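## Task

Take the closed parts box off the bookcase and set it in the top tray of the utility cart, then release it and move the robot away. The box must rest there without the robot holding it. The robot must not tip over or end up leaning.

## Robot and tools

ROBOT. A wheeled base that drives forward/back and turns in place (no sideways motion), a lifting column carrying a tilting head and two six-joint arms, each with a two-finger gripper. Shoulder height S = 0.90 m + column_m. Folded, the robot is 0.73 m long, 0.62 m wide, S + 0.43 m tall, with its front 0.40 m ahead of the column. Loose objects may occasionally get nudged by something else.

FRAMES. Base frame: origin on the floor under the column, between the drive wheels; x forward, y left, z up. left_hand and right_hand are reported in it, at the point where the fingers meet (tips 8 mm farther); the hand's z axis is the finger direction (quat_wxyz maps (0,0,1) onto it), its y axis the opening direction. The odometry frame is the base frame at the scene's start; base_odometry heading is positive to the left, -3.142 to 3.142, and counts wheel turns, so slip shows up as travel.

execute_actions. Argument "actions": a list holding one action, or empty (just reports state and images). An action may contain:
- "base": exactly one of {"translate_m": d}, a relative drive in metres from where the base last reported itself, forward positive, -3 to 3; or {"rotate_rad": d}, a relative turn in place in radians, left/counter-clockwise positive, -3.2 to 3.2. A move that would need more than 8.667 s at its top speed is refused, so split long ones.
- "joints": absolute targets keyed by joint name (not offsets). column_m 0 to 0.8 m; head_tilt_rad -0.61 to 1.308 (0 level, positive down); left_/right_joint1_rad -2.879 to 2.879; joint2 0 to 3.141; joint3 0 to 3.019; joint4 -1.692 to 1.57; joint5 -1.57 to 1.57 (hand swings to robot's right when positive); joint6 -2.094 to 2.094 (hand roll, clockwise seen from behind when positive); left_/right_gripper_m 0 to 0.093 m fingertip gap. Done-tolerances: column 0.005, head 0.03, joints 1-6: 0.045, 0.14, 0.09, 0.055, 0.03, 0.035, gripper 0.003.
- "speeds": optional caps for this action only: translate_m 0.05 to 0.8 m/s, rotate_rad 0.1 to 1 rad/s (defaults are the maxima). Arms are not slowed by it.
Parts of one action start together and may finish at different times. Anything left out may still be driving toward an earlier target. Unknown keys or out-of-range values make the whole call refused with no motion. "cameras": list from cam_head_left, cam_head_right, cam_left_wrist, cam_right_wrist, nav_camera, or "all"; null/omitted gives all, [] gives none. The "pictures" line lists returned images in order. If a result reports a stop, later motion calls in that same reply are skipped.

wait: {"seconds": 0 to 10}; commands nothing and returns state and images. zoom_image: {"camera", "region": [x0,y0,x1,y1]} in pixels from the top-left of that camera's latest full 504x504 image, at most 504 px per side. finished_scene: {"scene": n} ends the current scene irreversibly and reports success; the goal must already hold stably.

ARM GEOMETRY. With left_joint1_rad -1.57 or right_joint1_rad 1.57 and joints 5, 6 at 0, the arm lies in a vertical plane straight ahead, 0.23 m to that side. Let a = j2 - 0.35, b = 1.05 + j2 - j3, c = b - j4 (c = 1.57 means fingers pointing down). The hand point is about 0.12 + 0.39 sin a + 0.38 cos b + 0.25 cos c m ahead of the column and S + 0.39 cos a - 0.38 sin b - 0.25 sin c m up. Example: j2, j3, j4 = 0.93, 0.78, 0.14 gives 0.60 m ahead, 0.25 m below S. Reality tends to be up to ~5 cm lower and nearer (~12 cm with heavy or far loads); trust the reported hand position (1-3 cm error). Reach is about 1 m from the shoulder. Floor pickups: with column_m 0.3, extend the arm 0.45-0.5 m ahead with fingers down, then lower the column. The base housing blocks hands under 0.4 m height and closer than 0.45 m; avoid moving arms with column_m below 0.3.

LOADS AND GRIPPING. Fingers down, an arm reliably holds about 3.2 kg at 0.4 m ahead, 2 kg out to 0.6 m, 1 kg out to 0.8 m; light items (0.2 kg) tolerate fingers as flat as 0.35 rad below horizontal. Fingers are 7 cm long; outer span is 1 cm wider than the opening at the tips and 5 cm at the base; hand body 10 x 7 cm; the wrist camera sticks out 11 cm on one side. To grasp, command an opening smaller than the object; "off_target" is then expected. An opening staying 0.002 m or more above its target means something is held. Small joint changes (under ~0.03 rad, 0.08 for joints 2-3) may not move at all; for gentle contact step about 0.05 rad per call from the last target.

RESULTS. base_status/joint_status: "done", "off_target" (stopped short, may keep pushing), "contact_stop" (column or base only; target dropped), "time_out", "not_followed" with "joint command not followed" and a "cause:" line (safety check withheld arm targets because of closeness to the other arm, the body or an obstacle; back the moved joints off 0.05 rad or more, or move the other arm or drive away). on_its_own lists uncommanded behaviour; "held at" is a target, not a position. turned_by_wheels vs turned_by_imu differing by over ~4% and ≥0.05 rad means a collision or slip. base_tilt in degrees (forward/right positive, ~1 degree bias). motor_effort shows only left_wheel and right_wheel in percent (positive pushes forward; bracket = peak). wheel_motors_off = 1 when overload has cut the wheels. Motor temperatures are listed per arm in joint order.

AVOID. Arms hitting or pressing each other hard. Blocked arms pushing for long (overheating; relieve by resending the reported joint positions, though a loaded arm then sags ~1 cm per kg). Heat: MOTOR HOT appears from 85 °C; at 100 °C the arm and gripper go limp and drop. Column going down stops with "contact_stop" when an arm's load changes (touchdown) and then refuses to descend until raised 0.2 m; it may sink up to 0.15-0.2 m further first. After a base "contact_stop", back off 0.05 m before turning. Table edges between 0.30 m up and S - 0.26 m can slide over the housing and strike the column. Pushing the base hard ~3 s cuts the wheels for 2 s. Don't drop, slam or knock items over, and never tip the robot.

Each tool is called after "Emit:" by a JSON object that holds its "name" and its "arguments", one argument or row to a line.

## Session

Emit:
{"name": "execute_actions", "arguments": {
  "actions": []
}}

Scene clock: 0.00 s.
Motor temperatures (°C, as the motors report them): left_arm=[16 18 19 20 19 18] | right_arm=[18 17 20 20 20 19]
base_odometry: x=+0.000 y=+0.000 heading=+0.000 (m, m, rad; odometry frame)
turned_by_wheels: +0.000 (rad since the last result)
turned_by_imu: +0.000 (rad since the last result)
base_tilt: forward=+0.3 right=+0.8 (deg)
base_status: not commanded
joint_positions: column_m=+0.555 head_tilt_rad=+0.895 left_joint1_rad=-1.585 left_joint2_rad=+0.882 left_joint3_rad=+0.387 left_joint4_rad=-0.901 left_joint5_rad=-0.001 left_joint6_rad=-0.081 left_gripper_m=+0.094 right_joint1_rad=+1.571 right_joint2_rad=+0.903 right_joint3_rad=+0.396 right_joint4_rad=-0.982 right_joint5_rad=+0.052 right_joint6_rad=-0.035 right_gripper_m=+0.095
joint_status: not commanded
wheel_motors_off: 0
motor_effort: left_wheel=+3 right_wheel=+3 (%)
left_hand: x=+0.1433 y=+0.2216 z=+1.2487 quat_wxyz=(+0.422, +0.031, -0.906, -0.013) (m; base frame)
right_hand: x=+0.1315 y=-0.2344 z=+1.2629 quat_wxyz=(+0.465, +0.028, -0.885, +0.015) (m; base frame)
pictures: cam_head_left, cam_head_right, cam_left_wrist, cam_right_wrist, nav_camera
Images, in order (width x height): cam_head_left 504x504, cam_head_right 504x504, cam_left_wrist 504x504, cam_right_wrist 504x504, nav_camera 504x504.

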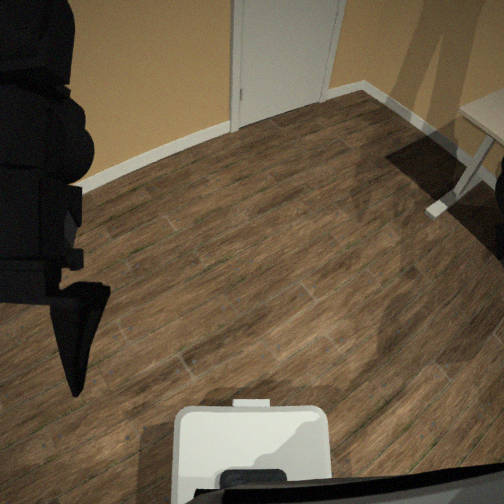

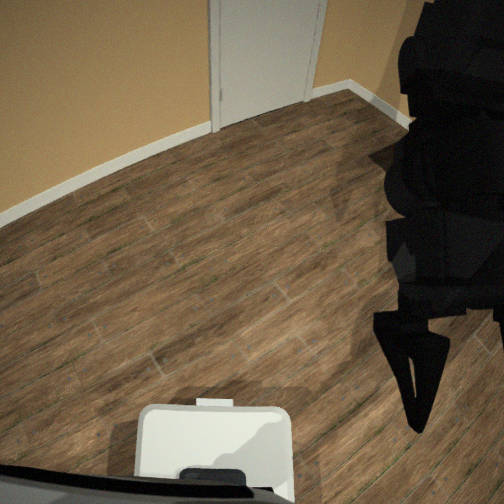

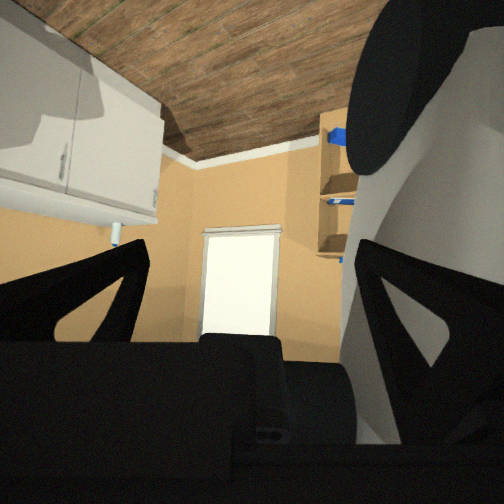

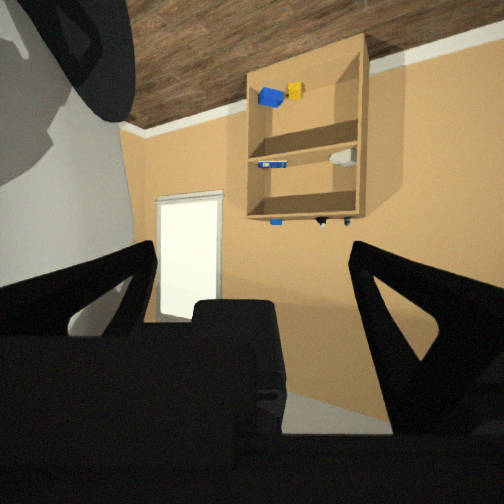

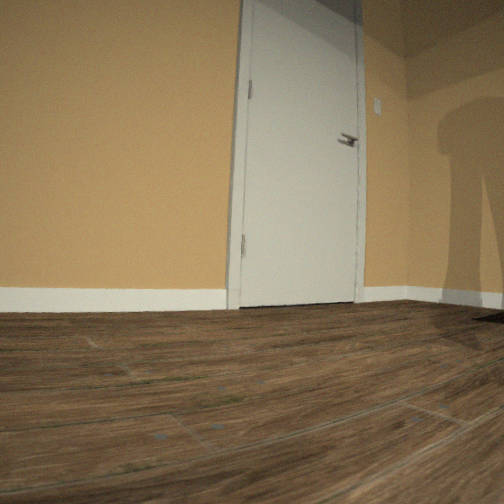

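Emit:
{"name": "execute_actions", "arguments": {
  "actions": [
    {"base": {"rotate_rad": -1.5}, "joints": {"head_tilt_rad": 0.45}}
  ],
  "cameras": ["cam_head_left", "cam_head_right", "nav_camera"]
}}

Scene clock: 10.80 s.
Motor temperatures (°C, as the motors report them): left_arm=[16 18 19 20 19 18] | right_arm=[18 17 20 20 20 19]
base_odometry: x=+0.000 y=+0.000 heading=-1.500 (m, m, rad; odometry frame)
turned_by_wheels: -1.500 (rad since the last result)
turned_by_imu: -1.480 (rad since the last result)
base_tilt: forward=+0.3 right=+0.9 (deg)
base_status: done
joint_positions: column_m=+0.555 head_tilt_rad=+0.469 left_joint1_rad=-1.585 left_joint2_rad=+0.882 left_joint3_rad=+0.387 left_joint4_rad=-0.901 left_joint5_rad=-0.001 left_joint6_rad=-0.081 left_gripper_m=+0.094 right_joint1_rad=+1.571 right_joint2_rad=+0.903 right_joint3_rad=+0.396 right_joint4_rad=-0.982 right_joint5_rad=+0.052 right_joint6_rad=-0.035 right_gripper_m=+0.095
joint_status: all done
wheel_motors_off: 0
motor_effort: left_wheel=+1(34) right_wheel=+3(35) (%)
left_hand: x=+0.1433 y=+0.2216 z=+1.2487 quat_wxyz=(+0.422, +0.031, -0.906, -0.013) (m; base frame)
right_hand: x=+0.1315 y=-0.2344 z=+1.2629 quat_wxyz=(+0.465, +0.028, -0.885, +0.015) (m; base frame)
pictures: cam_head_left, cam_head_right, nav_camera
Images, in order (width x height): cam_head_left 504x504, cam_head_right 504x504, nav_camera 504x504.

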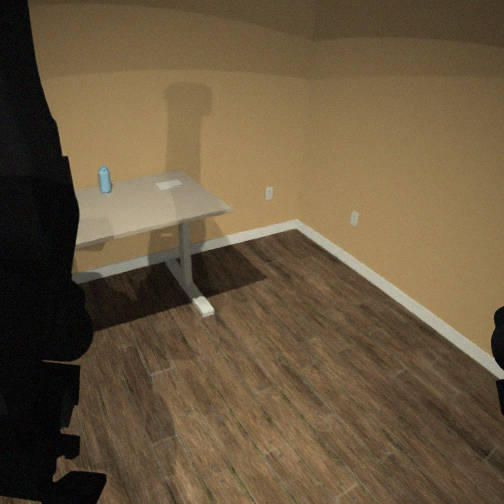

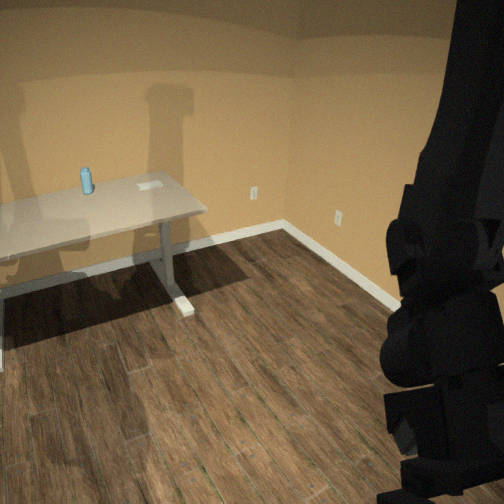

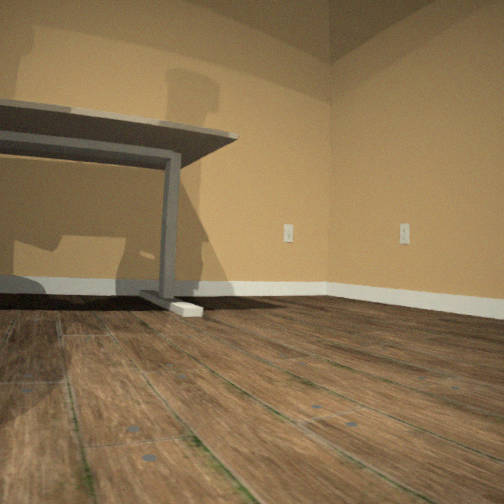

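Emit:
{"name": "execute_actions", "arguments": {
  "actions": [
    {"base": {"rotate_rad": -1.5}}
  ]
}}

Scene clock: 17.13 s.
Motor temperatures (°C, as the motors report them): left_arm=[16 18 19 20 19 18] | right_arm=[18 17 20 20 20 19]
base_odometry: x=+0.000 y=+0.000 heading=-2.999 (m, m, rad; odometry frame)
turned_by_wheels: -1.500 (rad since the last result)
turned_by_imu: -1.485 (rad since the last result)
base_tilt: forward=+0.2 right=+0.8 (deg)
base_status: done
joint_positions: column_m=+0.555 head_tilt_rad=+0.469 left_joint1_rad=-1.585 left_joint2_rad=+0.882 left_joint3_rad=+0.387 left_joint4_rad=-0.901 left_joint5_rad=-0.001 left_joint6_rad=-0.081 left_gripper_m=+0.094 right_joint1_rad=+1.571 right_joint2_rad=+0.903 right_joint3_rad=+0.396 right_joint4_rad=-0.982 right_joint5_rad=+0.052 right_joint6_rad=-0.035 right_gripper_m=+0.095
joint_status: not commanded
wheel_motors_off: 0
motor_effort: left_wheel=+0(29) right_wheel=-1(26) (%)
left_hand: x=+0.1433 y=+0.2216 z=+1.2487 quat_wxyz=(+0.422, +0.031, -0.906, -0.013) (m; base frame)
right_hand: x=+0.1315 y=-0.2344 z=+1.2629 quat_wxyz=(+0.465, +0.028, -0.885, +0.015) (m; base frame)
pictures: cam_head_left, cam_head_right, cam_left_wrist, cam_right_wrist, nav_camera
Images, in order (width x height): cam_head_left 504x504, cam_head_right 504x504, cam_left_wrist 504x504, cam_right_wrist 504x504, nav_camera 504x504.

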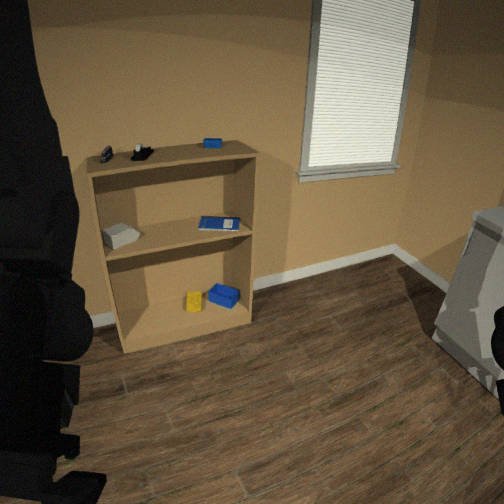

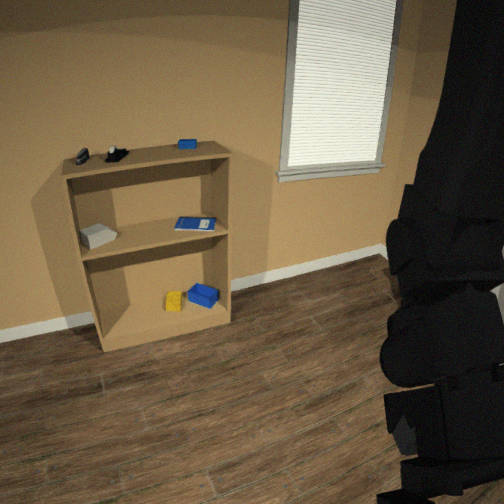

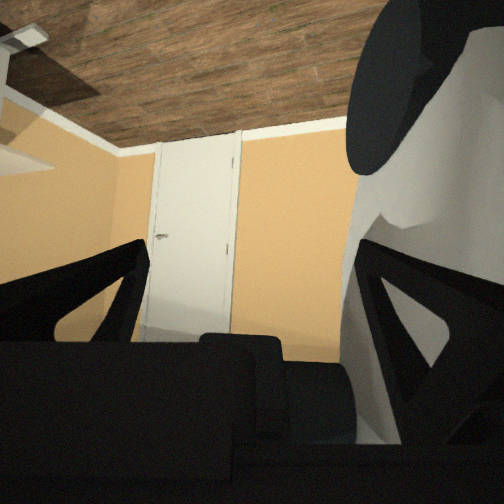

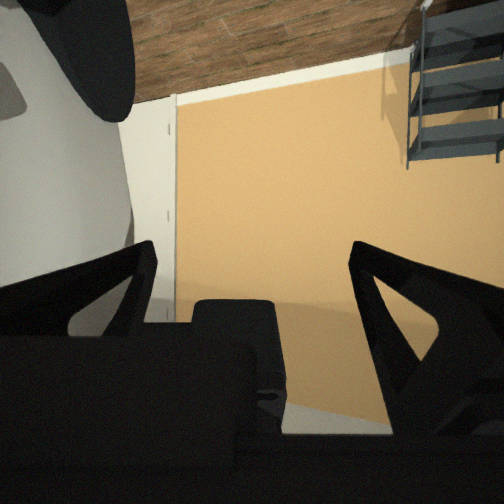

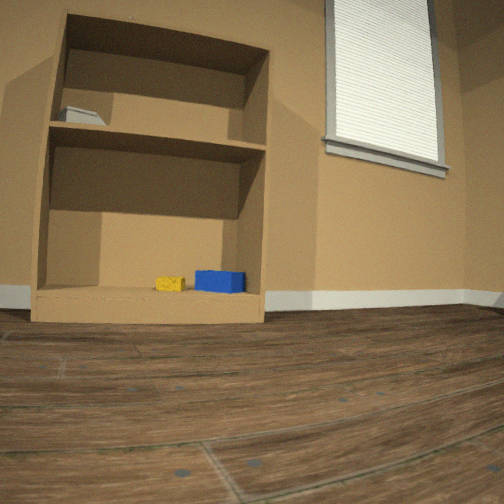

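Emit:
{"name": "zoom_image", "arguments": {
  "camera": "cam_head_left",
  "region": [80, 120, 280, 340]
}}

Region (80, 120, 280, 340) of cam_head_left's 504x504 image, scaled by 2.291, with more detail than that image has; it fills the left 458 columns of this view, and the rest is white.

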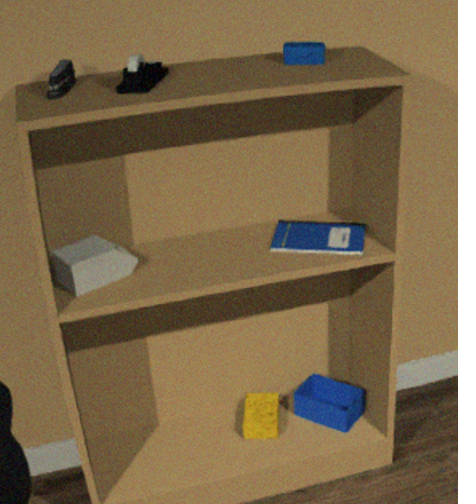

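Emit:
{"name": "zoom_image", "arguments": {
  "camera": "cam_head_left",
  "region": [180, 120, 250, 170]
}}

Emit:
{"name": "zoom_image", "arguments": {
  "camera": "cam_head_left",
  "region": [90, 210, 160, 260]
}}

Region (180, 120, 250, 170) of cam_head_left's 504x504 image, scaled by 7.200, with more detail than that image has; it fills the top 360 rows of this view, and the rest is white.

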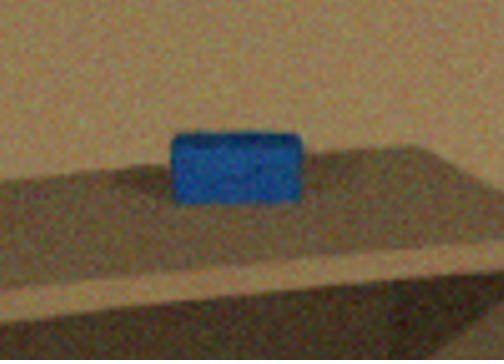

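Region (90, 210, 160, 260) of cam_head_left's 504x504 image, scaled by 7.200, with more detail than that image has; it fills the top 360 rows of this view, and the rest is white.

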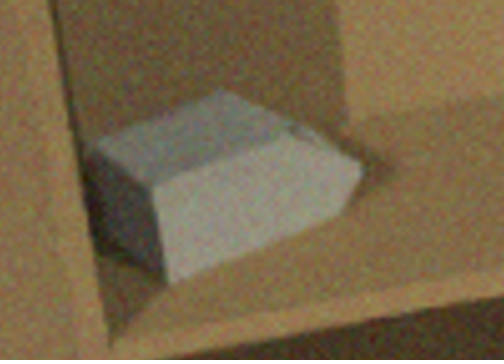

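Emit:
{"name": "execute_actions", "arguments": {
  "actions": [
    {"base": {"translate_m": 1.05}, "joints": {"column_m": 0.8, "head_tilt_rad": 0.5}}
  ],
  "cameras": []
}}

Emit:
{"name": "execute_actions", "arguments": {
  "actions": [
    {"base": {"rotate_rad": 0.43}, "joints": {"right_joint1_rad": 1.57, "right_joint2_rad": 1.0, "right_joint3_rad": 1.3, "right_joint4_rad": -0.82, "right_joint5_rad": 0, "right_joint6_rad": 0}}
  ]
}}

Scene clock: 88.23 s.
Motor temperatures (°C, as the motors report them): left_arm=[16 18 19 20 19 18] | right_arm=[18 17 20 20 20 19]
base_odometry: x=-1.039 y=-0.149 heading=-2.999 (m, m, rad; odometry frame)
turned_by_wheels: +0.000 (rad since the last result)
turned_by_imu: -0.001 (rad since the last result)
base_tilt: forward=+0.2 right=+0.8 (deg)
base_status: done
joint_positions: column_m=+0.800 head_tilt_rad=+0.505 left_joint1_rad=-1.585 left_joint2_rad=+0.882 left_joint3_rad=+0.389 left_joint4_rad=-0.901 left_joint5_rad=-0.001 left_joint6_rad=-0.081 left_gripper_m=+0.094 right_joint1_rad=+1.571 right_joint2_rad=+0.903 right_joint3_rad=+0.398 right_joint4_rad=-0.982 right_joint5_rad=+0.052 right_joint6_rad=-0.035 right_gripper_m=+0.095
joint_status: all done
wheel_motors_off: 0
motor_effort: left_wheel=+0(53) right_wheel=+2(45) (%)
left_hand: x=+0.1440 y=+0.2216 z=+1.4930 quat_wxyz=(+0.421, +0.031, -0.906, -0.013) (m; base frame)
right_hand: x=+0.1325 y=-0.2344 z=+1.5070 quat_wxyz=(+0.464, +0.028, -0.885, +0.015) (m; base frame)
pictures: none
No camera images: the call's "cameras" was empty. Leave "cameras" out to get every camera's image.

Scene clock: 89.87 s.
Motor temperatures (°C, as the motors report them): left_arm=[16 18 19 20 19 18] | right_arm=[18 17 20 20 20 19]
base_odometry: x=-1.039 y=-0.149 heading=-2.570 (m, m, rad; odometry frame)
turned_by_wheels: +0.430 (rad since the last result)
turned_by_imu: +0.422 (rad since the last result)
base_tilt: forward=+0.2 right=+0.8 (deg)
base_status: done
joint_positions: column_m=+0.800 head_tilt_rad=+0.505 left_joint1_rad=-1.585 left_joint2_rad=+0.882 left_joint3_rad=+0.389 left_joint4_rad=-0.901 left_joint5_rad=-0.001 left_joint6_rad=-0.081 left_gripper_m=+0.094 right_joint1_rad=+1.571 right_joint2_rad=+1.006 right_joint3_rad=+1.282 right_joint4_rad=-0.823 right_joint5_rad=+0.002 right_joint6_rad=-0.006 right_gripper_m=+0.095
joint_status: all done
wheel_motors_off: 0
motor_effort: left_wheel=-1(44) right_wheel=+1(34) (%)
left_hand: x=+0.1440 y=+0.2216 z=+1.4930 quat_wxyz=(+0.421, +0.031, -0.906, -0.013) (m; base frame)
right_hand: x=+0.6278 y=-0.2257 z=+1.4939 quat_wxyz=(+0.012, +0.003, -1.000, +0.001) (m; base frame)
pictures: cam_head_left, cam_head_right, cam_left_wrist, cam_right_wrist, nav_camera
Images, in order (width x height): cam_head_left 504x504, cam_head_right 504x504, cam_left_wrist 504x504, cam_right_wrist 504x504, nav_camera 504x504.

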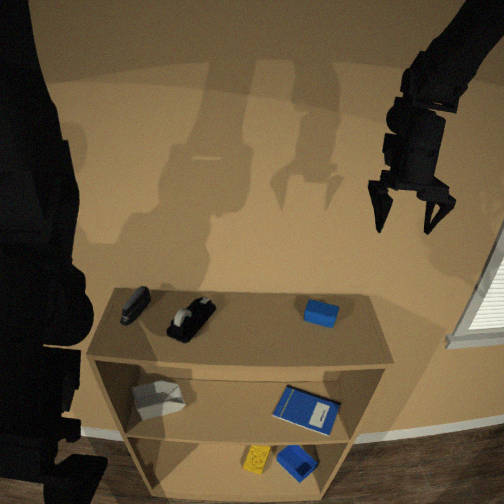

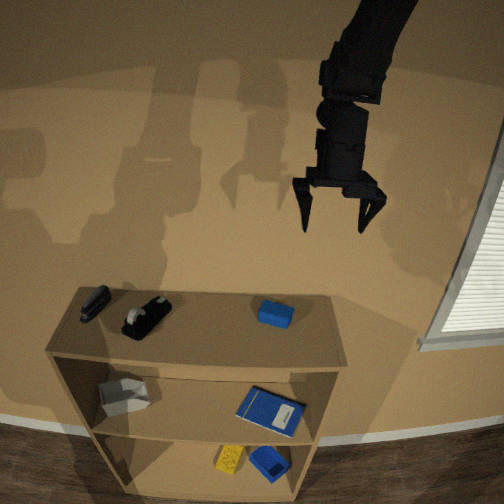

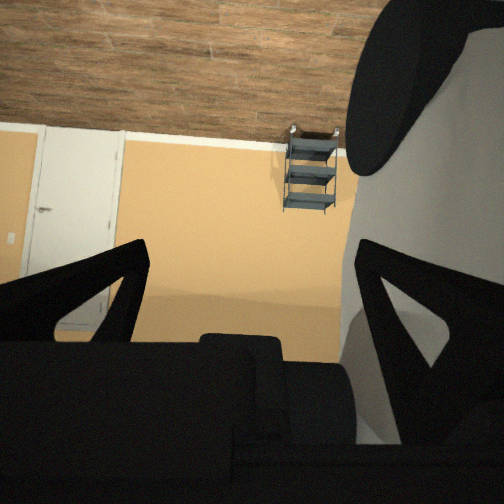

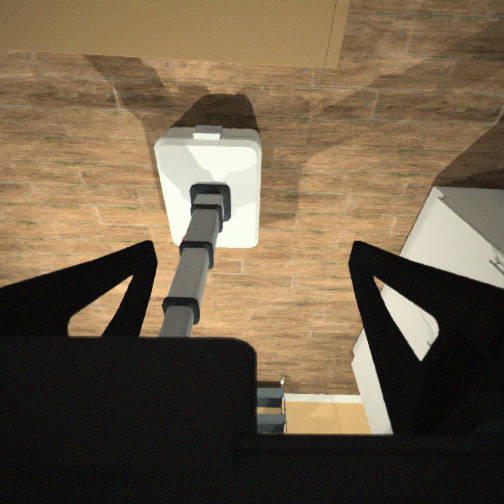

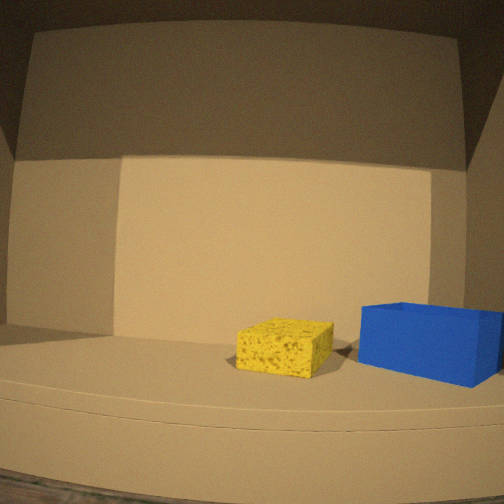

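Emit:
{"name": "zoom_image", "arguments": {
  "camera": "cam_head_right",
  "region": [230, 270, 350, 380]
}}

Region (230, 270, 350, 380) of cam_head_right's 504x504 image, scaled by 4.200, with more detail than that image has; it fills the top 462 rows of this view, and the rest is white.

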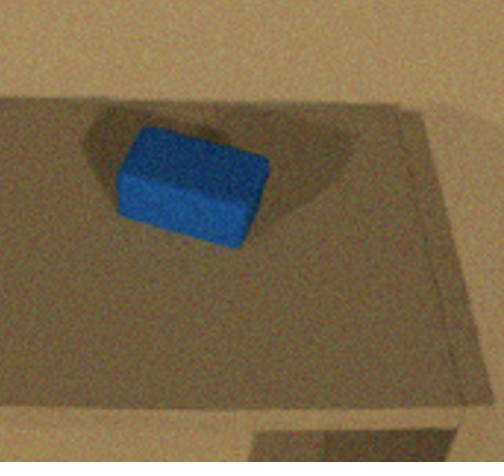

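Emit:
{"name": "execute_actions", "arguments": {
  "actions": [
    {"base": {"rotate_rad": 0.085}, "joints": {"right_joint2_rad": 1.56, "right_joint3_rad": 1.53, "right_joint4_rad": -0.48, "right_joint6_rad": -1.08, "head_tilt_rad": 0.85}}
  ],
  "cameras": ["cam_head_left", "cam_head_right"]
}}

Scene clock: 154.70 s.
Motor temperatures (°C, as the motors report them): left_arm=[16 19 19 20 19 18] | right_arm=[18 20 23 20 20 19]
base_odometry: x=-1.040 y=-0.149 heading=-2.485 (m, m, rad; odometry frame)
turned_by_wheels: +0.085 (rad since the last result)
turned_by_imu: +0.082 (rad since the last result)
base_tilt: forward=+0.2 right=+0.9 (deg)
base_status: done
joint_positions: column_m=+0.800 head_tilt_rad=+0.851 left_joint1_rad=-1.585 left_joint2_rad=+0.882 left_joint3_rad=+0.389 left_joint4_rad=-0.901 left_joint5_rad=-0.001 left_joint6_rad=-0.081 left_gripper_m=+0.094 right_joint1_rad=+1.571 right_joint2_rad=+1.576 right_joint3_rad=+1.510 right_joint4_rad=-0.484 right_joint5_rad=+0.001 right_joint6_rad=-1.072 right_gripper_m=+0.095
joint_status: all done
wheel_motors_off: 0
motor_effort: left_wheel=-5(34) right_wheel=+3(25) (%)
left_hand: x=+0.1440 y=+0.2216 z=+1.4930 quat_wxyz=(+0.421, +0.031, -0.906, -0.013) (m; base frame)
right_hand: x=+0.6485 y=-0.2256 z=+1.2421 quat_wxyz=(+0.012, +0.511, -0.860, -0.006) (m; base frame)
pictures: cam_head_left, cam_head_right
Images, in order (width x height): cam_head_left 504x504, cam_head_right 504x504.

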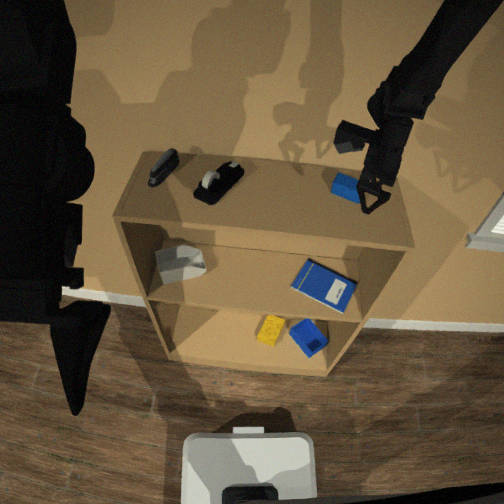

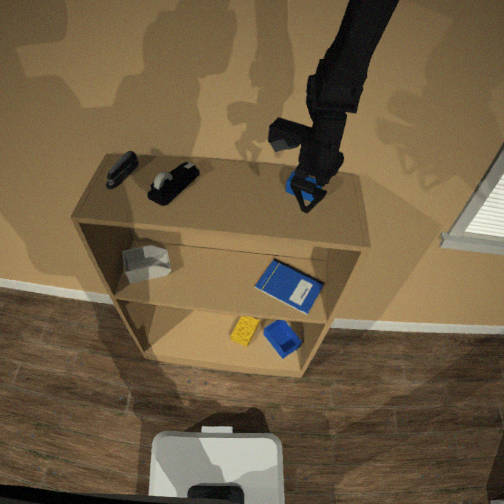

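Emit:
{"name": "execute_actions", "arguments": {
  "actions": [
    {"base": {"translate_m": 0.25}}
  ],
  "cameras": ["cam_head_left", "cam_head_right", "cam_right_wrist"]
}}

Scene clock: 166.80 s.
Motor temperatures (°C, as the motors report them): left_arm=[16 19 19 20 19 18] | right_arm=[18 20 22 20 20 19]
base_odometry: x=-1.237 y=-0.302 heading=-2.484 (m, m, rad; odometry frame)
turned_by_wheels: +0.001 (rad since the last result)
turned_by_imu: +0.000 (rad since the last result)
base_tilt: forward=+0.2 right=+0.8 (deg)
base_status: done
joint_positions: column_m=+0.800 head_tilt_rad=+0.852 left_joint1_rad=-1.585 left_joint2_rad=+0.882 left_joint3_rad=+0.389 left_joint4_rad=-0.901 left_joint5_rad=-0.001 left_joint6_rad=-0.081 left_gripper_m=+0.094 right_joint1_rad=+1.571 right_joint2_rad=+1.574 right_joint3_rad=+1.442 right_joint4_rad=-0.484 right_joint5_rad=+0.001 right_joint6_rad=-1.072 right_gripper_m=+0.095
joint_status: not commanded
wheel_motors_off: 0
motor_effort: left_wheel=+3(52) right_wheel=+1(48) (%)
left_hand: x=+0.1444 y=+0.2216 z=+1.4928 quat_wxyz=(+0.421, +0.031, -0.906, -0.013) (m; base frame)
right_hand: x=+0.6093 y=-0.2256 z=+1.2336 quat_wxyz=(+0.040, +0.510, -0.859, -0.023) (m; base frame)
pictures: cam_head_left, cam_head_right, cam_right_wrist
Images, in order (width x height): cam_head_left 504x504, cam_head_right 504x504, cam_right_wrist 504x504.

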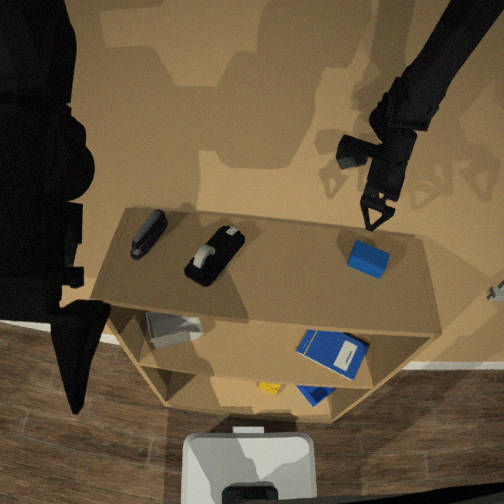

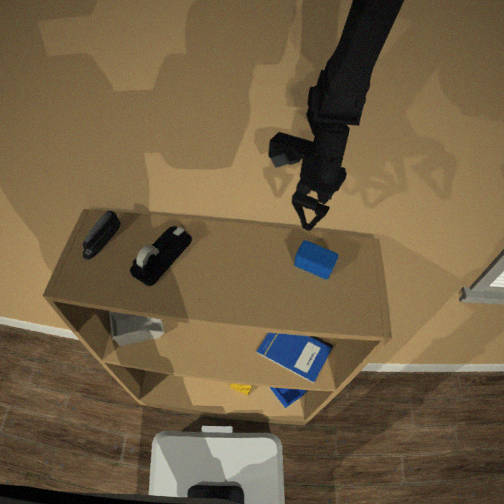

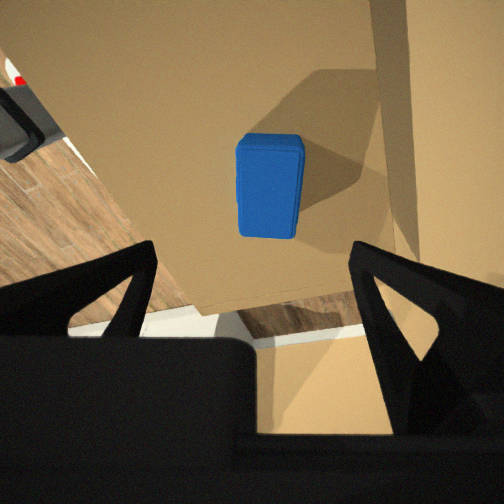

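Emit:
{"name": "execute_actions", "arguments": {
  "actions": [
    {"joints": {"column_m": 0.70, "right_joint4_rad": -0.39}}
  ],
  "cameras": ["cam_head_left", "cam_head_right", "cam_right_wrist"]
}}

Scene clock: 222.67 s.
Motor temperatures (°C, as the motors report them): left_arm=[16 19 19 20 19 18] | right_arm=[18 21 25 20 20 19]
base_odometry: x=-1.237 y=-0.302 heading=-2.484 (m, m, rad; odometry frame)
turned_by_wheels: +0.000 (rad since the last result)
turned_by_imu: -0.001 (rad since the last result)
base_tilt: forward=+0.2 right=+0.8 (deg)
base_status: not commanded
joint_positions: column_m=+0.700 head_tilt_rad=+0.852 left_joint1_rad=-1.585 left_joint2_rad=+0.882 left_joint3_rad=+0.389 left_joint4_rad=-0.901 left_joint5_rad=-0.001 left_joint6_rad=-0.081 left_gripper_m=+0.094 right_joint1_rad=+1.571 right_joint2_rad=+1.574 right_joint3_rad=+1.435 right_joint4_rad=-0.416 right_joint5_rad=+0.001 right_joint6_rad=-1.072 right_gripper_m=+0.095
joint_status: all done
wheel_motors_off: 0
motor_effort: left_wheel=+8(7) right_wheel=+6(7) (%)
left_hand: x=+0.1444 y=+0.2216 z=+1.3930 quat_wxyz=(+0.421, +0.031, -0.906, -0.013) (m; base frame)
right_hand: x=+0.6218 y=-0.2256 z=+1.1318 quat_wxyz=(+0.014, +0.511, -0.860, -0.008) (m; base frame)
pictures: cam_head_left, cam_head_right, cam_right_wrist
Images, in order (width x height): cam_head_left 504x504, cam_head_right 504x504, cam_right_wrist 504x504.

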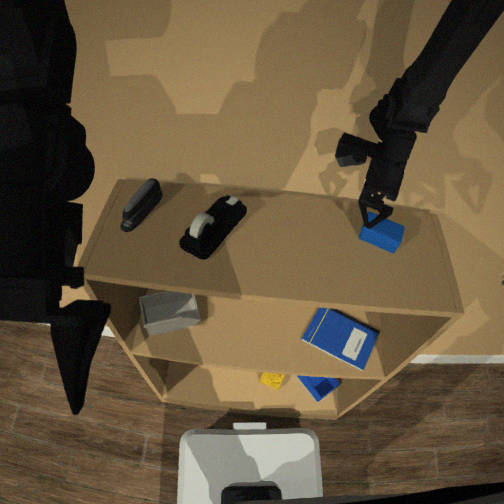

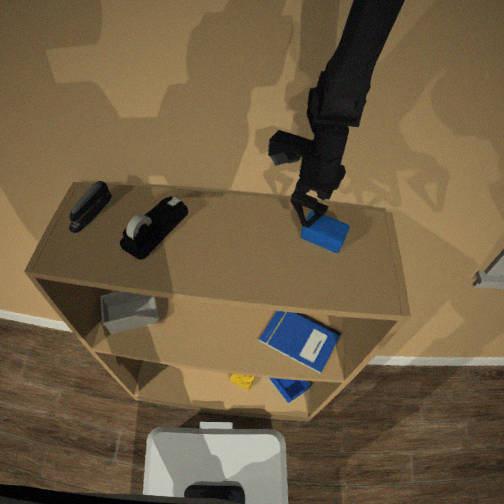

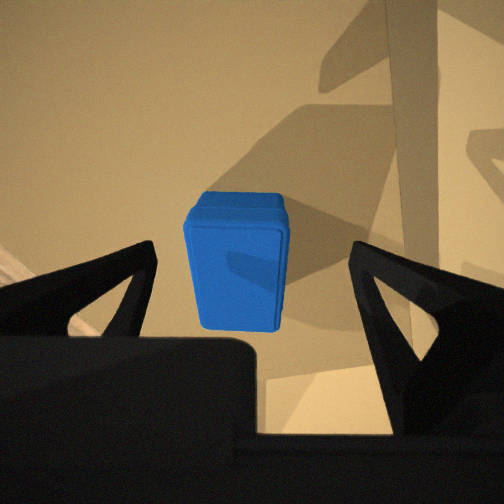

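Emit:
{"name": "execute_actions", "arguments": {
  "actions": [
    {"base": {"translate_m": -0.033}, "joints": {"right_joint1_rad": 1.50, "right_joint6_rad": -1.11}, "speeds": {"translate_m": 0.1}}
  ],
  "cameras": ["cam_head_right", "cam_right_wrist"]
}}

Scene clock: 245.90 s.
Motor temperatures (°C, as the motors report them): left_arm=[16 19 19 20 19 18] | right_arm=[18 22 26 20 20 19]
base_odometry: x=-1.211 y=-0.281 heading=-2.485 (m, m, rad; odometry frame)
turned_by_wheels: +0.000 (rad since the last result)
turned_by_imu: -0.001 (rad since the last result)
base_tilt: forward=+0.2 right=+0.8 (deg)
base_status: done
joint_positions: column_m=+0.700 head_tilt_rad=+0.852 left_joint1_rad=-1.585 left_joint2_rad=+0.882 left_joint3_rad=+0.386 left_joint4_rad=-0.901 left_joint5_rad=-0.001 left_joint6_rad=-0.081 left_gripper_m=+0.094 right_joint1_rad=+1.499 right_joint2_rad=+1.575 right_joint3_rad=+1.499 right_joint4_rad=-0.406 right_joint5_rad=+0.001 right_joint6_rad=-1.102 right_gripper_m=+0.095
joint_status: all done
wheel_motors_off: 0
motor_effort: left_wheel=-1(23) right_wheel=+1(24) (%)
left_hand: x=+0.1425 y=+0.2216 z=+1.3936 quat_wxyz=(+0.423, +0.031, -0.906, -0.013) (m; base frame)
right_hand: x=+0.6611 y=-0.2755 z=+1.1430 quat_wxyz=(-0.001, +0.508, -0.860, +0.038) (m; base frame)
pictures: cam_head_right, cam_right_wrist
Images, in order (width x height): cam_head_right 504x504, cam_right_wrist 504x504.

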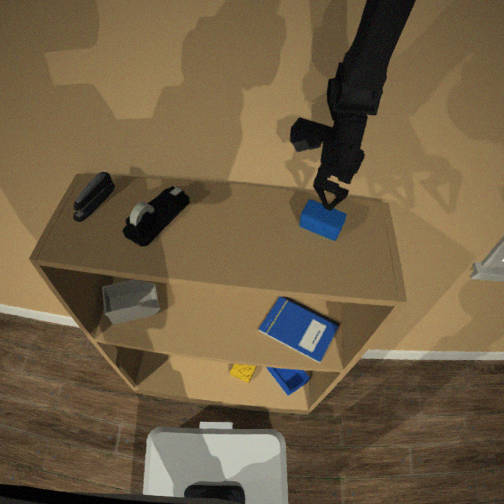

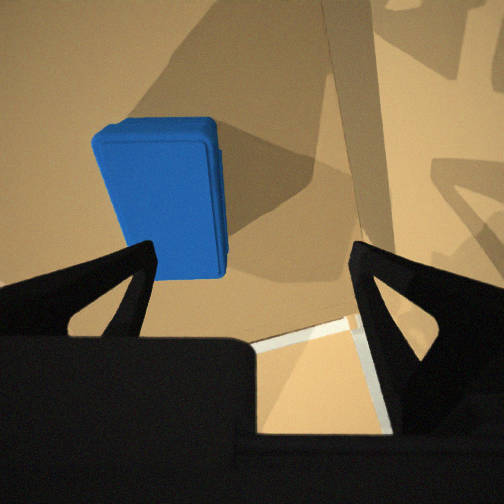

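Emit:
{"name": "execute_actions", "arguments": {
  "actions": [
    {"base": {"translate_m": -0.056}, "speeds": {"translate_m": 0.08}}
  ],
  "cameras": ["cam_head_right", "cam_right_wrist"]
}}

Scene clock: 260.80 s.
Motor temperatures (°C, as the motors report them): left_arm=[16 19 19 20 19 18] | right_arm=[18 22 24 20 20 19]
base_odometry: x=-1.167 y=-0.247 heading=-2.485 (m, m, rad; odometry frame)
turned_by_wheels: +0.000 (rad since the last result)
turned_by_imu: -0.001 (rad since the last result)
base_tilt: forward=+0.2 right=+0.8 (deg)
base_status: done
joint_positions: column_m=+0.700 head_tilt_rad=+0.852 left_joint1_rad=-1.585 left_joint2_rad=+0.882 left_joint3_rad=+0.386 left_joint4_rad=-0.901 left_joint5_rad=-0.001 left_joint6_rad=-0.081 left_gripper_m=+0.094 right_joint1_rad=+1.499 right_joint2_rad=+1.574 right_joint3_rad=+1.510 right_joint4_rad=-0.403 right_joint5_rad=+0.001 right_joint6_rad=-1.102 right_gripper_m=+0.095
joint_status: not commanded
wheel_motors_off: 0
motor_effort: left_wheel=+0(32) right_wheel=-1(30) (%)
left_hand: x=+0.1425 y=+0.2216 z=+1.3936 quat_wxyz=(+0.423, +0.031, -0.906, -0.013) (m; base frame)
right_hand: x=+0.6688 y=-0.2756 z=+1.1453 quat_wxyz=(-0.007, +0.508, -0.860, +0.042) (m; base frame)
pictures: cam_head_right, cam_right_wrist
Images, in order (width x height): cam_head_right 504x504, cam_right_wrist 504x504.

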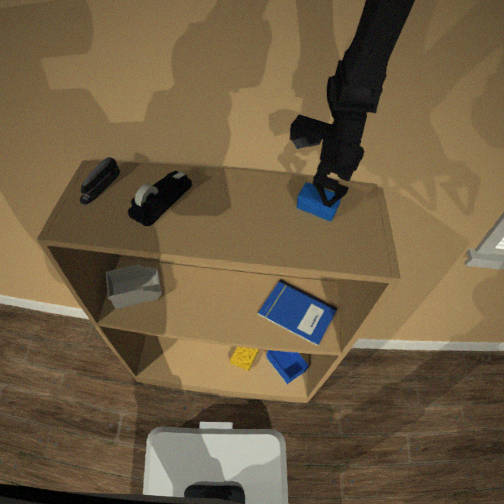

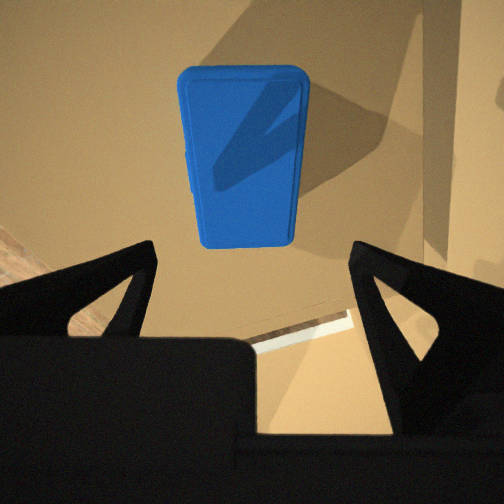

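Emit:
{"name": "execute_actions", "arguments": {
  "actions": [
    {"joints": {"column_m": 0.645, "right_joint1_rad": 1.532}}
  ],
  "cameras": ["cam_head_right", "cam_right_wrist"]
}}

Scene clock: 280.23 s.
Motor temperatures (°C, as the motors report them): left_arm=[16 19 19 20 19 18] | right_arm=[18 22 23 20 20 19]
base_odometry: x=-1.167 y=-0.247 heading=-2.485 (m, m, rad; odometry frame)
turned_by_wheels: +0.000 (rad since the last result)
turned_by_imu: -0.001 (rad since the last result)
base_tilt: forward=+0.2 right=+0.8 (deg)
base_status: not commanded
joint_positions: column_m=+0.645 head_tilt_rad=+0.852 left_joint1_rad=-1.585 left_joint2_rad=+0.882 left_joint3_rad=+0.386 left_joint4_rad=-0.901 left_joint5_rad=-0.001 left_joint6_rad=-0.081 left_gripper_m=+0.094 right_joint1_rad=+1.527 right_joint2_rad=+1.574 right_joint3_rad=+1.510 right_joint4_rad=-0.403 right_joint5_rad=+0.001 right_joint6_rad=-1.102 right_gripper_m=+0.095
joint_status: all done
wheel_motors_off: 0
motor_effort: left_wheel=+0(1) right_wheel=+0(1) (%)
left_hand: x=+0.1425 y=+0.2216 z=+1.3386 quat_wxyz=(+0.423, +0.031, -0.906, -0.013) (m; base frame)
right_hand: x=+0.6693 y=-0.2561 z=+1.0893 quat_wxyz=(-0.014, +0.514, -0.857, +0.032) (m; base frame)
pictures: cam_head_right, cam_right_wrist
Images, in order (width x height): cam_head_right 504x504, cam_right_wrist 504x504.

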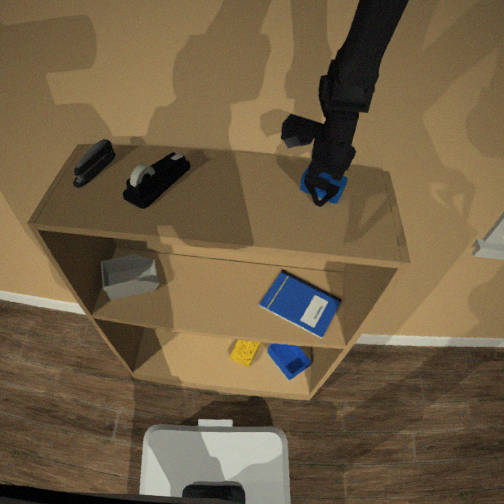

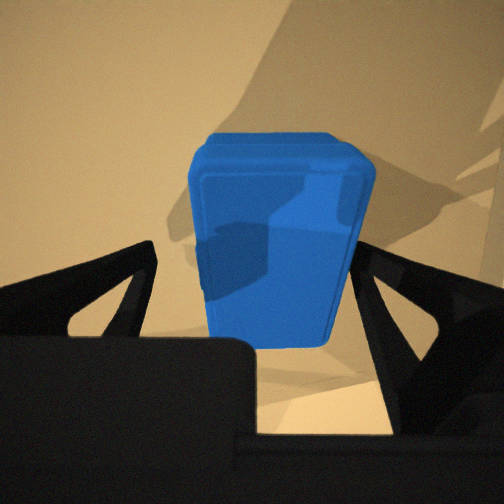

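Emit:
{"name": "execute_actions", "arguments": {
  "actions": [
    {"joints": {"column_m": 0.628}}
  ],
  "cameras": ["cam_right_wrist"]
}}

Emit:
{"name": "execute_actions", "arguments": {
  "actions": [
    {"joints": {"right_gripper_m": 0.03}}
  ],
  "cameras": ["cam_head_right", "cam_right_wrist"]
}}

Scene clock: 299.50 s.
Motor temperatures (°C, as the motors report them): left_arm=[16 19 19 20 19 18] | right_arm=[18 23 23 20 20 19]
base_odometry: x=-1.167 y=-0.247 heading=-2.485 (m, m, rad; odometry frame)
turned_by_wheels: +0.000 (rad since the last result)
turned_by_imu: -0.001 (rad since the last result)
base_tilt: forward=+0.3 right=+0.8 (deg)
base_status: not commanded
joint_positions: column_m=+0.628 head_tilt_rad=+0.852 left_joint1_rad=-1.585 left_joint2_rad=+0.882 left_joint3_rad=+0.386 left_joint4_rad=-0.901 left_joint5_rad=-0.001 left_joint6_rad=-0.081 left_gripper_m=+0.094 right_joint1_rad=+1.527 right_joint2_rad=+1.554 right_joint3_rad=+1.510 right_joint4_rad=-0.403 right_joint5_rad=+0.000 right_joint6_rad=-1.105 right_gripper_m=+0.095
joint_status: all done
wheel_motors_off: 0
motor_effort: left_wheel=-2(3) right_wheel=+2(2) (%)
left_hand: x=+0.1425 y=+0.2216 z=+1.3216 quat_wxyz=(+0.423, +0.031, -0.906, -0.013) (m; base frame)
right_hand: x=+0.6784 y=-0.2557 z=+1.0834 quat_wxyz=(-0.022, +0.515, -0.856, +0.037) (m; base frame)
pictures: cam_right_wrist
Images, in order (width x height): cam_right_wrist 504x504.

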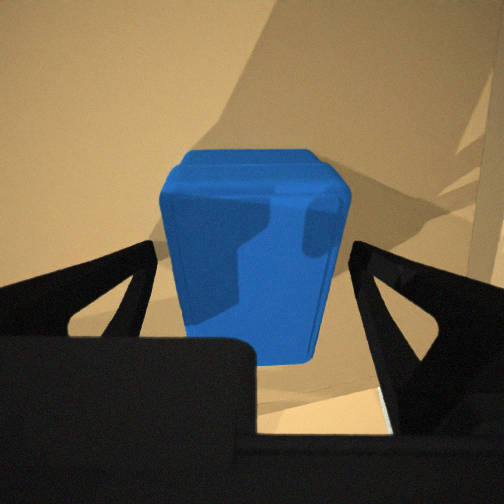

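Scene clock: 300.13 s.
Motor temperatures (°C, as the motors report them): left_arm=[16 19 19 20 19 18] | right_arm=[18 23 23 20 20 19]
base_odometry: x=-1.167 y=-0.247 heading=-2.485 (m, m, rad; odometry frame)
turned_by_wheels: +0.000 (rad since the last result)
turned_by_imu: +0.000 (rad since the last result)
base_tilt: forward=+0.3 right=+0.8 (deg)
base_status: not commanded
joint_positions: column_m=+0.628 head_tilt_rad=+0.852 left_joint1_rad=-1.585 left_joint2_rad=+0.882 left_joint3_rad=+0.386 left_joint4_rad=-0.901 left_joint5_rad=-0.001 left_joint6_rad=-0.081 left_gripper_m=+0.094 right_joint1_rad=+1.527 right_joint2_rad=+1.554 right_joint3_rad=+1.510 right_joint4_rad=-0.403 right_joint5_rad=-0.001 right_joint6_rad=-1.105 right_gripper_m=+0.057
joint_status: right_gripper_m off_target (ended at +0.057, target +0.030)
wheel_motors_off: 0
motor_effort: left_wheel=-3(3) right_wheel=+2(3) (%)
left_hand: x=+0.1425 y=+0.2216 z=+1.3216 quat_wxyz=(+0.423, +0.031, -0.906, -0.013) (m; base frame)
right_hand: x=+0.6784 y=-0.2556 z=+1.0834 quat_wxyz=(-0.023, +0.515, -0.856, +0.036) (m; base frame)
pictures: cam_head_right, cam_right_wrist
Images, in order (width x height): cam_head_right 504x504, cam_right_wrist 504x504.

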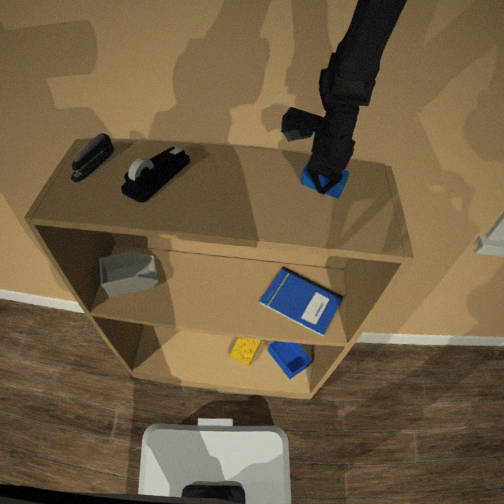

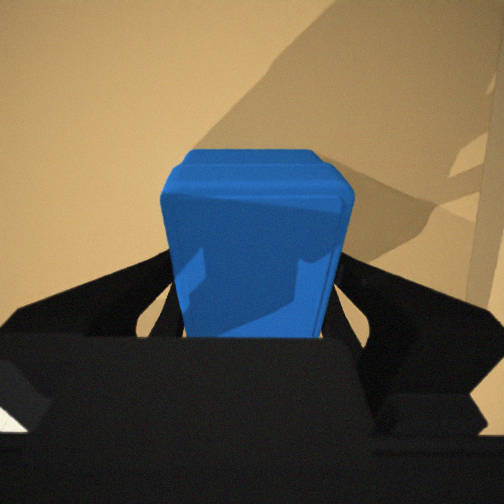

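Emit:
{"name": "execute_actions", "arguments": {
  "actions": [
    {"joints": {"column_m": 0.72}}
  ],
  "cameras": ["cam_head_right", "cam_right_wrist", "cam_left_wrist"]
}}

Scene clock: 309.23 s.
Motor temperatures (°C, as the motors report them): left_arm=[16 19 19 20 19 18] | right_arm=[18 23 23 20 20 19]
base_odometry: x=-1.167 y=-0.247 heading=-2.485 (m, m, rad; odometry frame)
turned_by_wheels: +0.000 (rad since the last result)
turned_by_imu: -0.001 (rad since the last result)
base_tilt: forward=+0.3 right=+0.8 (deg)
base_status: not commanded
joint_positions: column_m=+0.720 head_tilt_rad=+0.852 left_joint1_rad=-1.585 left_joint2_rad=+0.882 left_joint3_rad=+0.386 left_joint4_rad=-0.901 left_joint5_rad=-0.001 left_joint6_rad=-0.081 left_gripper_m=+0.094 right_joint1_rad=+1.527 right_joint2_rad=+1.554 right_joint3_rad=+1.510 right_joint4_rad=-0.403 right_joint5_rad=-0.001 right_joint6_rad=-1.105 right_gripper_m=+0.057
joint_status: all done
wheel_motors_off: 0
motor_effort: left_wheel=-2(4) right_wheel=+0(1) (%)
left_hand: x=+0.1425 y=+0.2216 z=+1.4135 quat_wxyz=(+0.423, +0.031, -0.906, -0.013) (m; base frame)
right_hand: x=+0.6784 y=-0.2556 z=+1.1753 quat_wxyz=(-0.023, +0.515, -0.856, +0.036) (m; base frame)
pictures: cam_head_right, cam_left_wrist, cam_right_wrist
Images, in order (width x height): cam_head_right 504x504, cam_left_wrist 504x504, cam_right_wrist 504x504.

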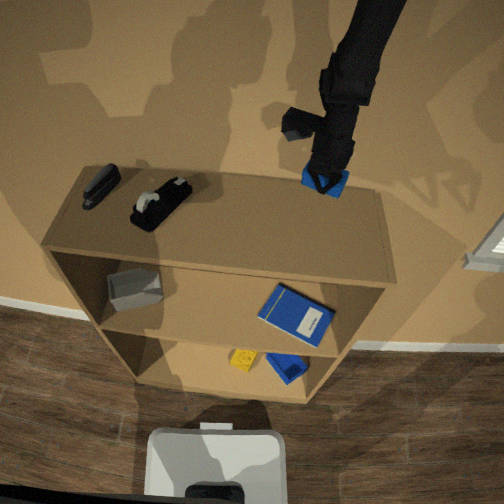

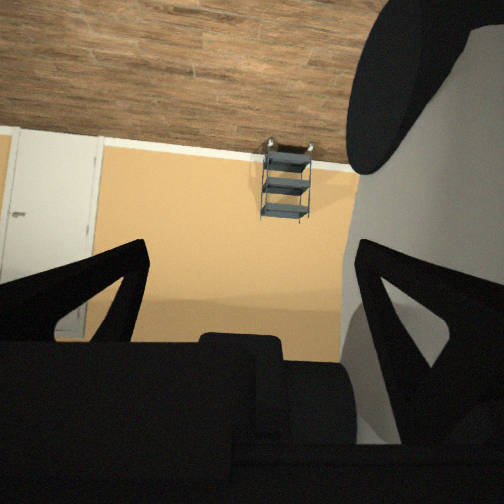

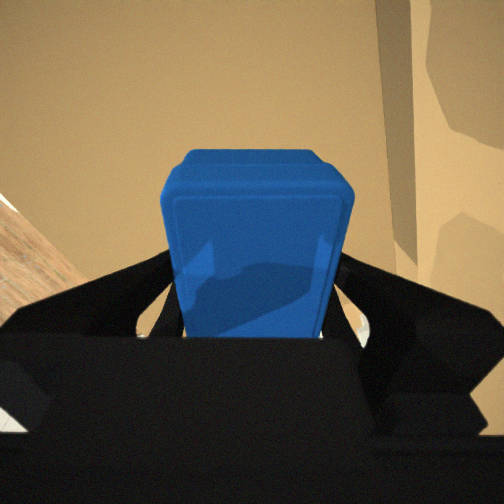

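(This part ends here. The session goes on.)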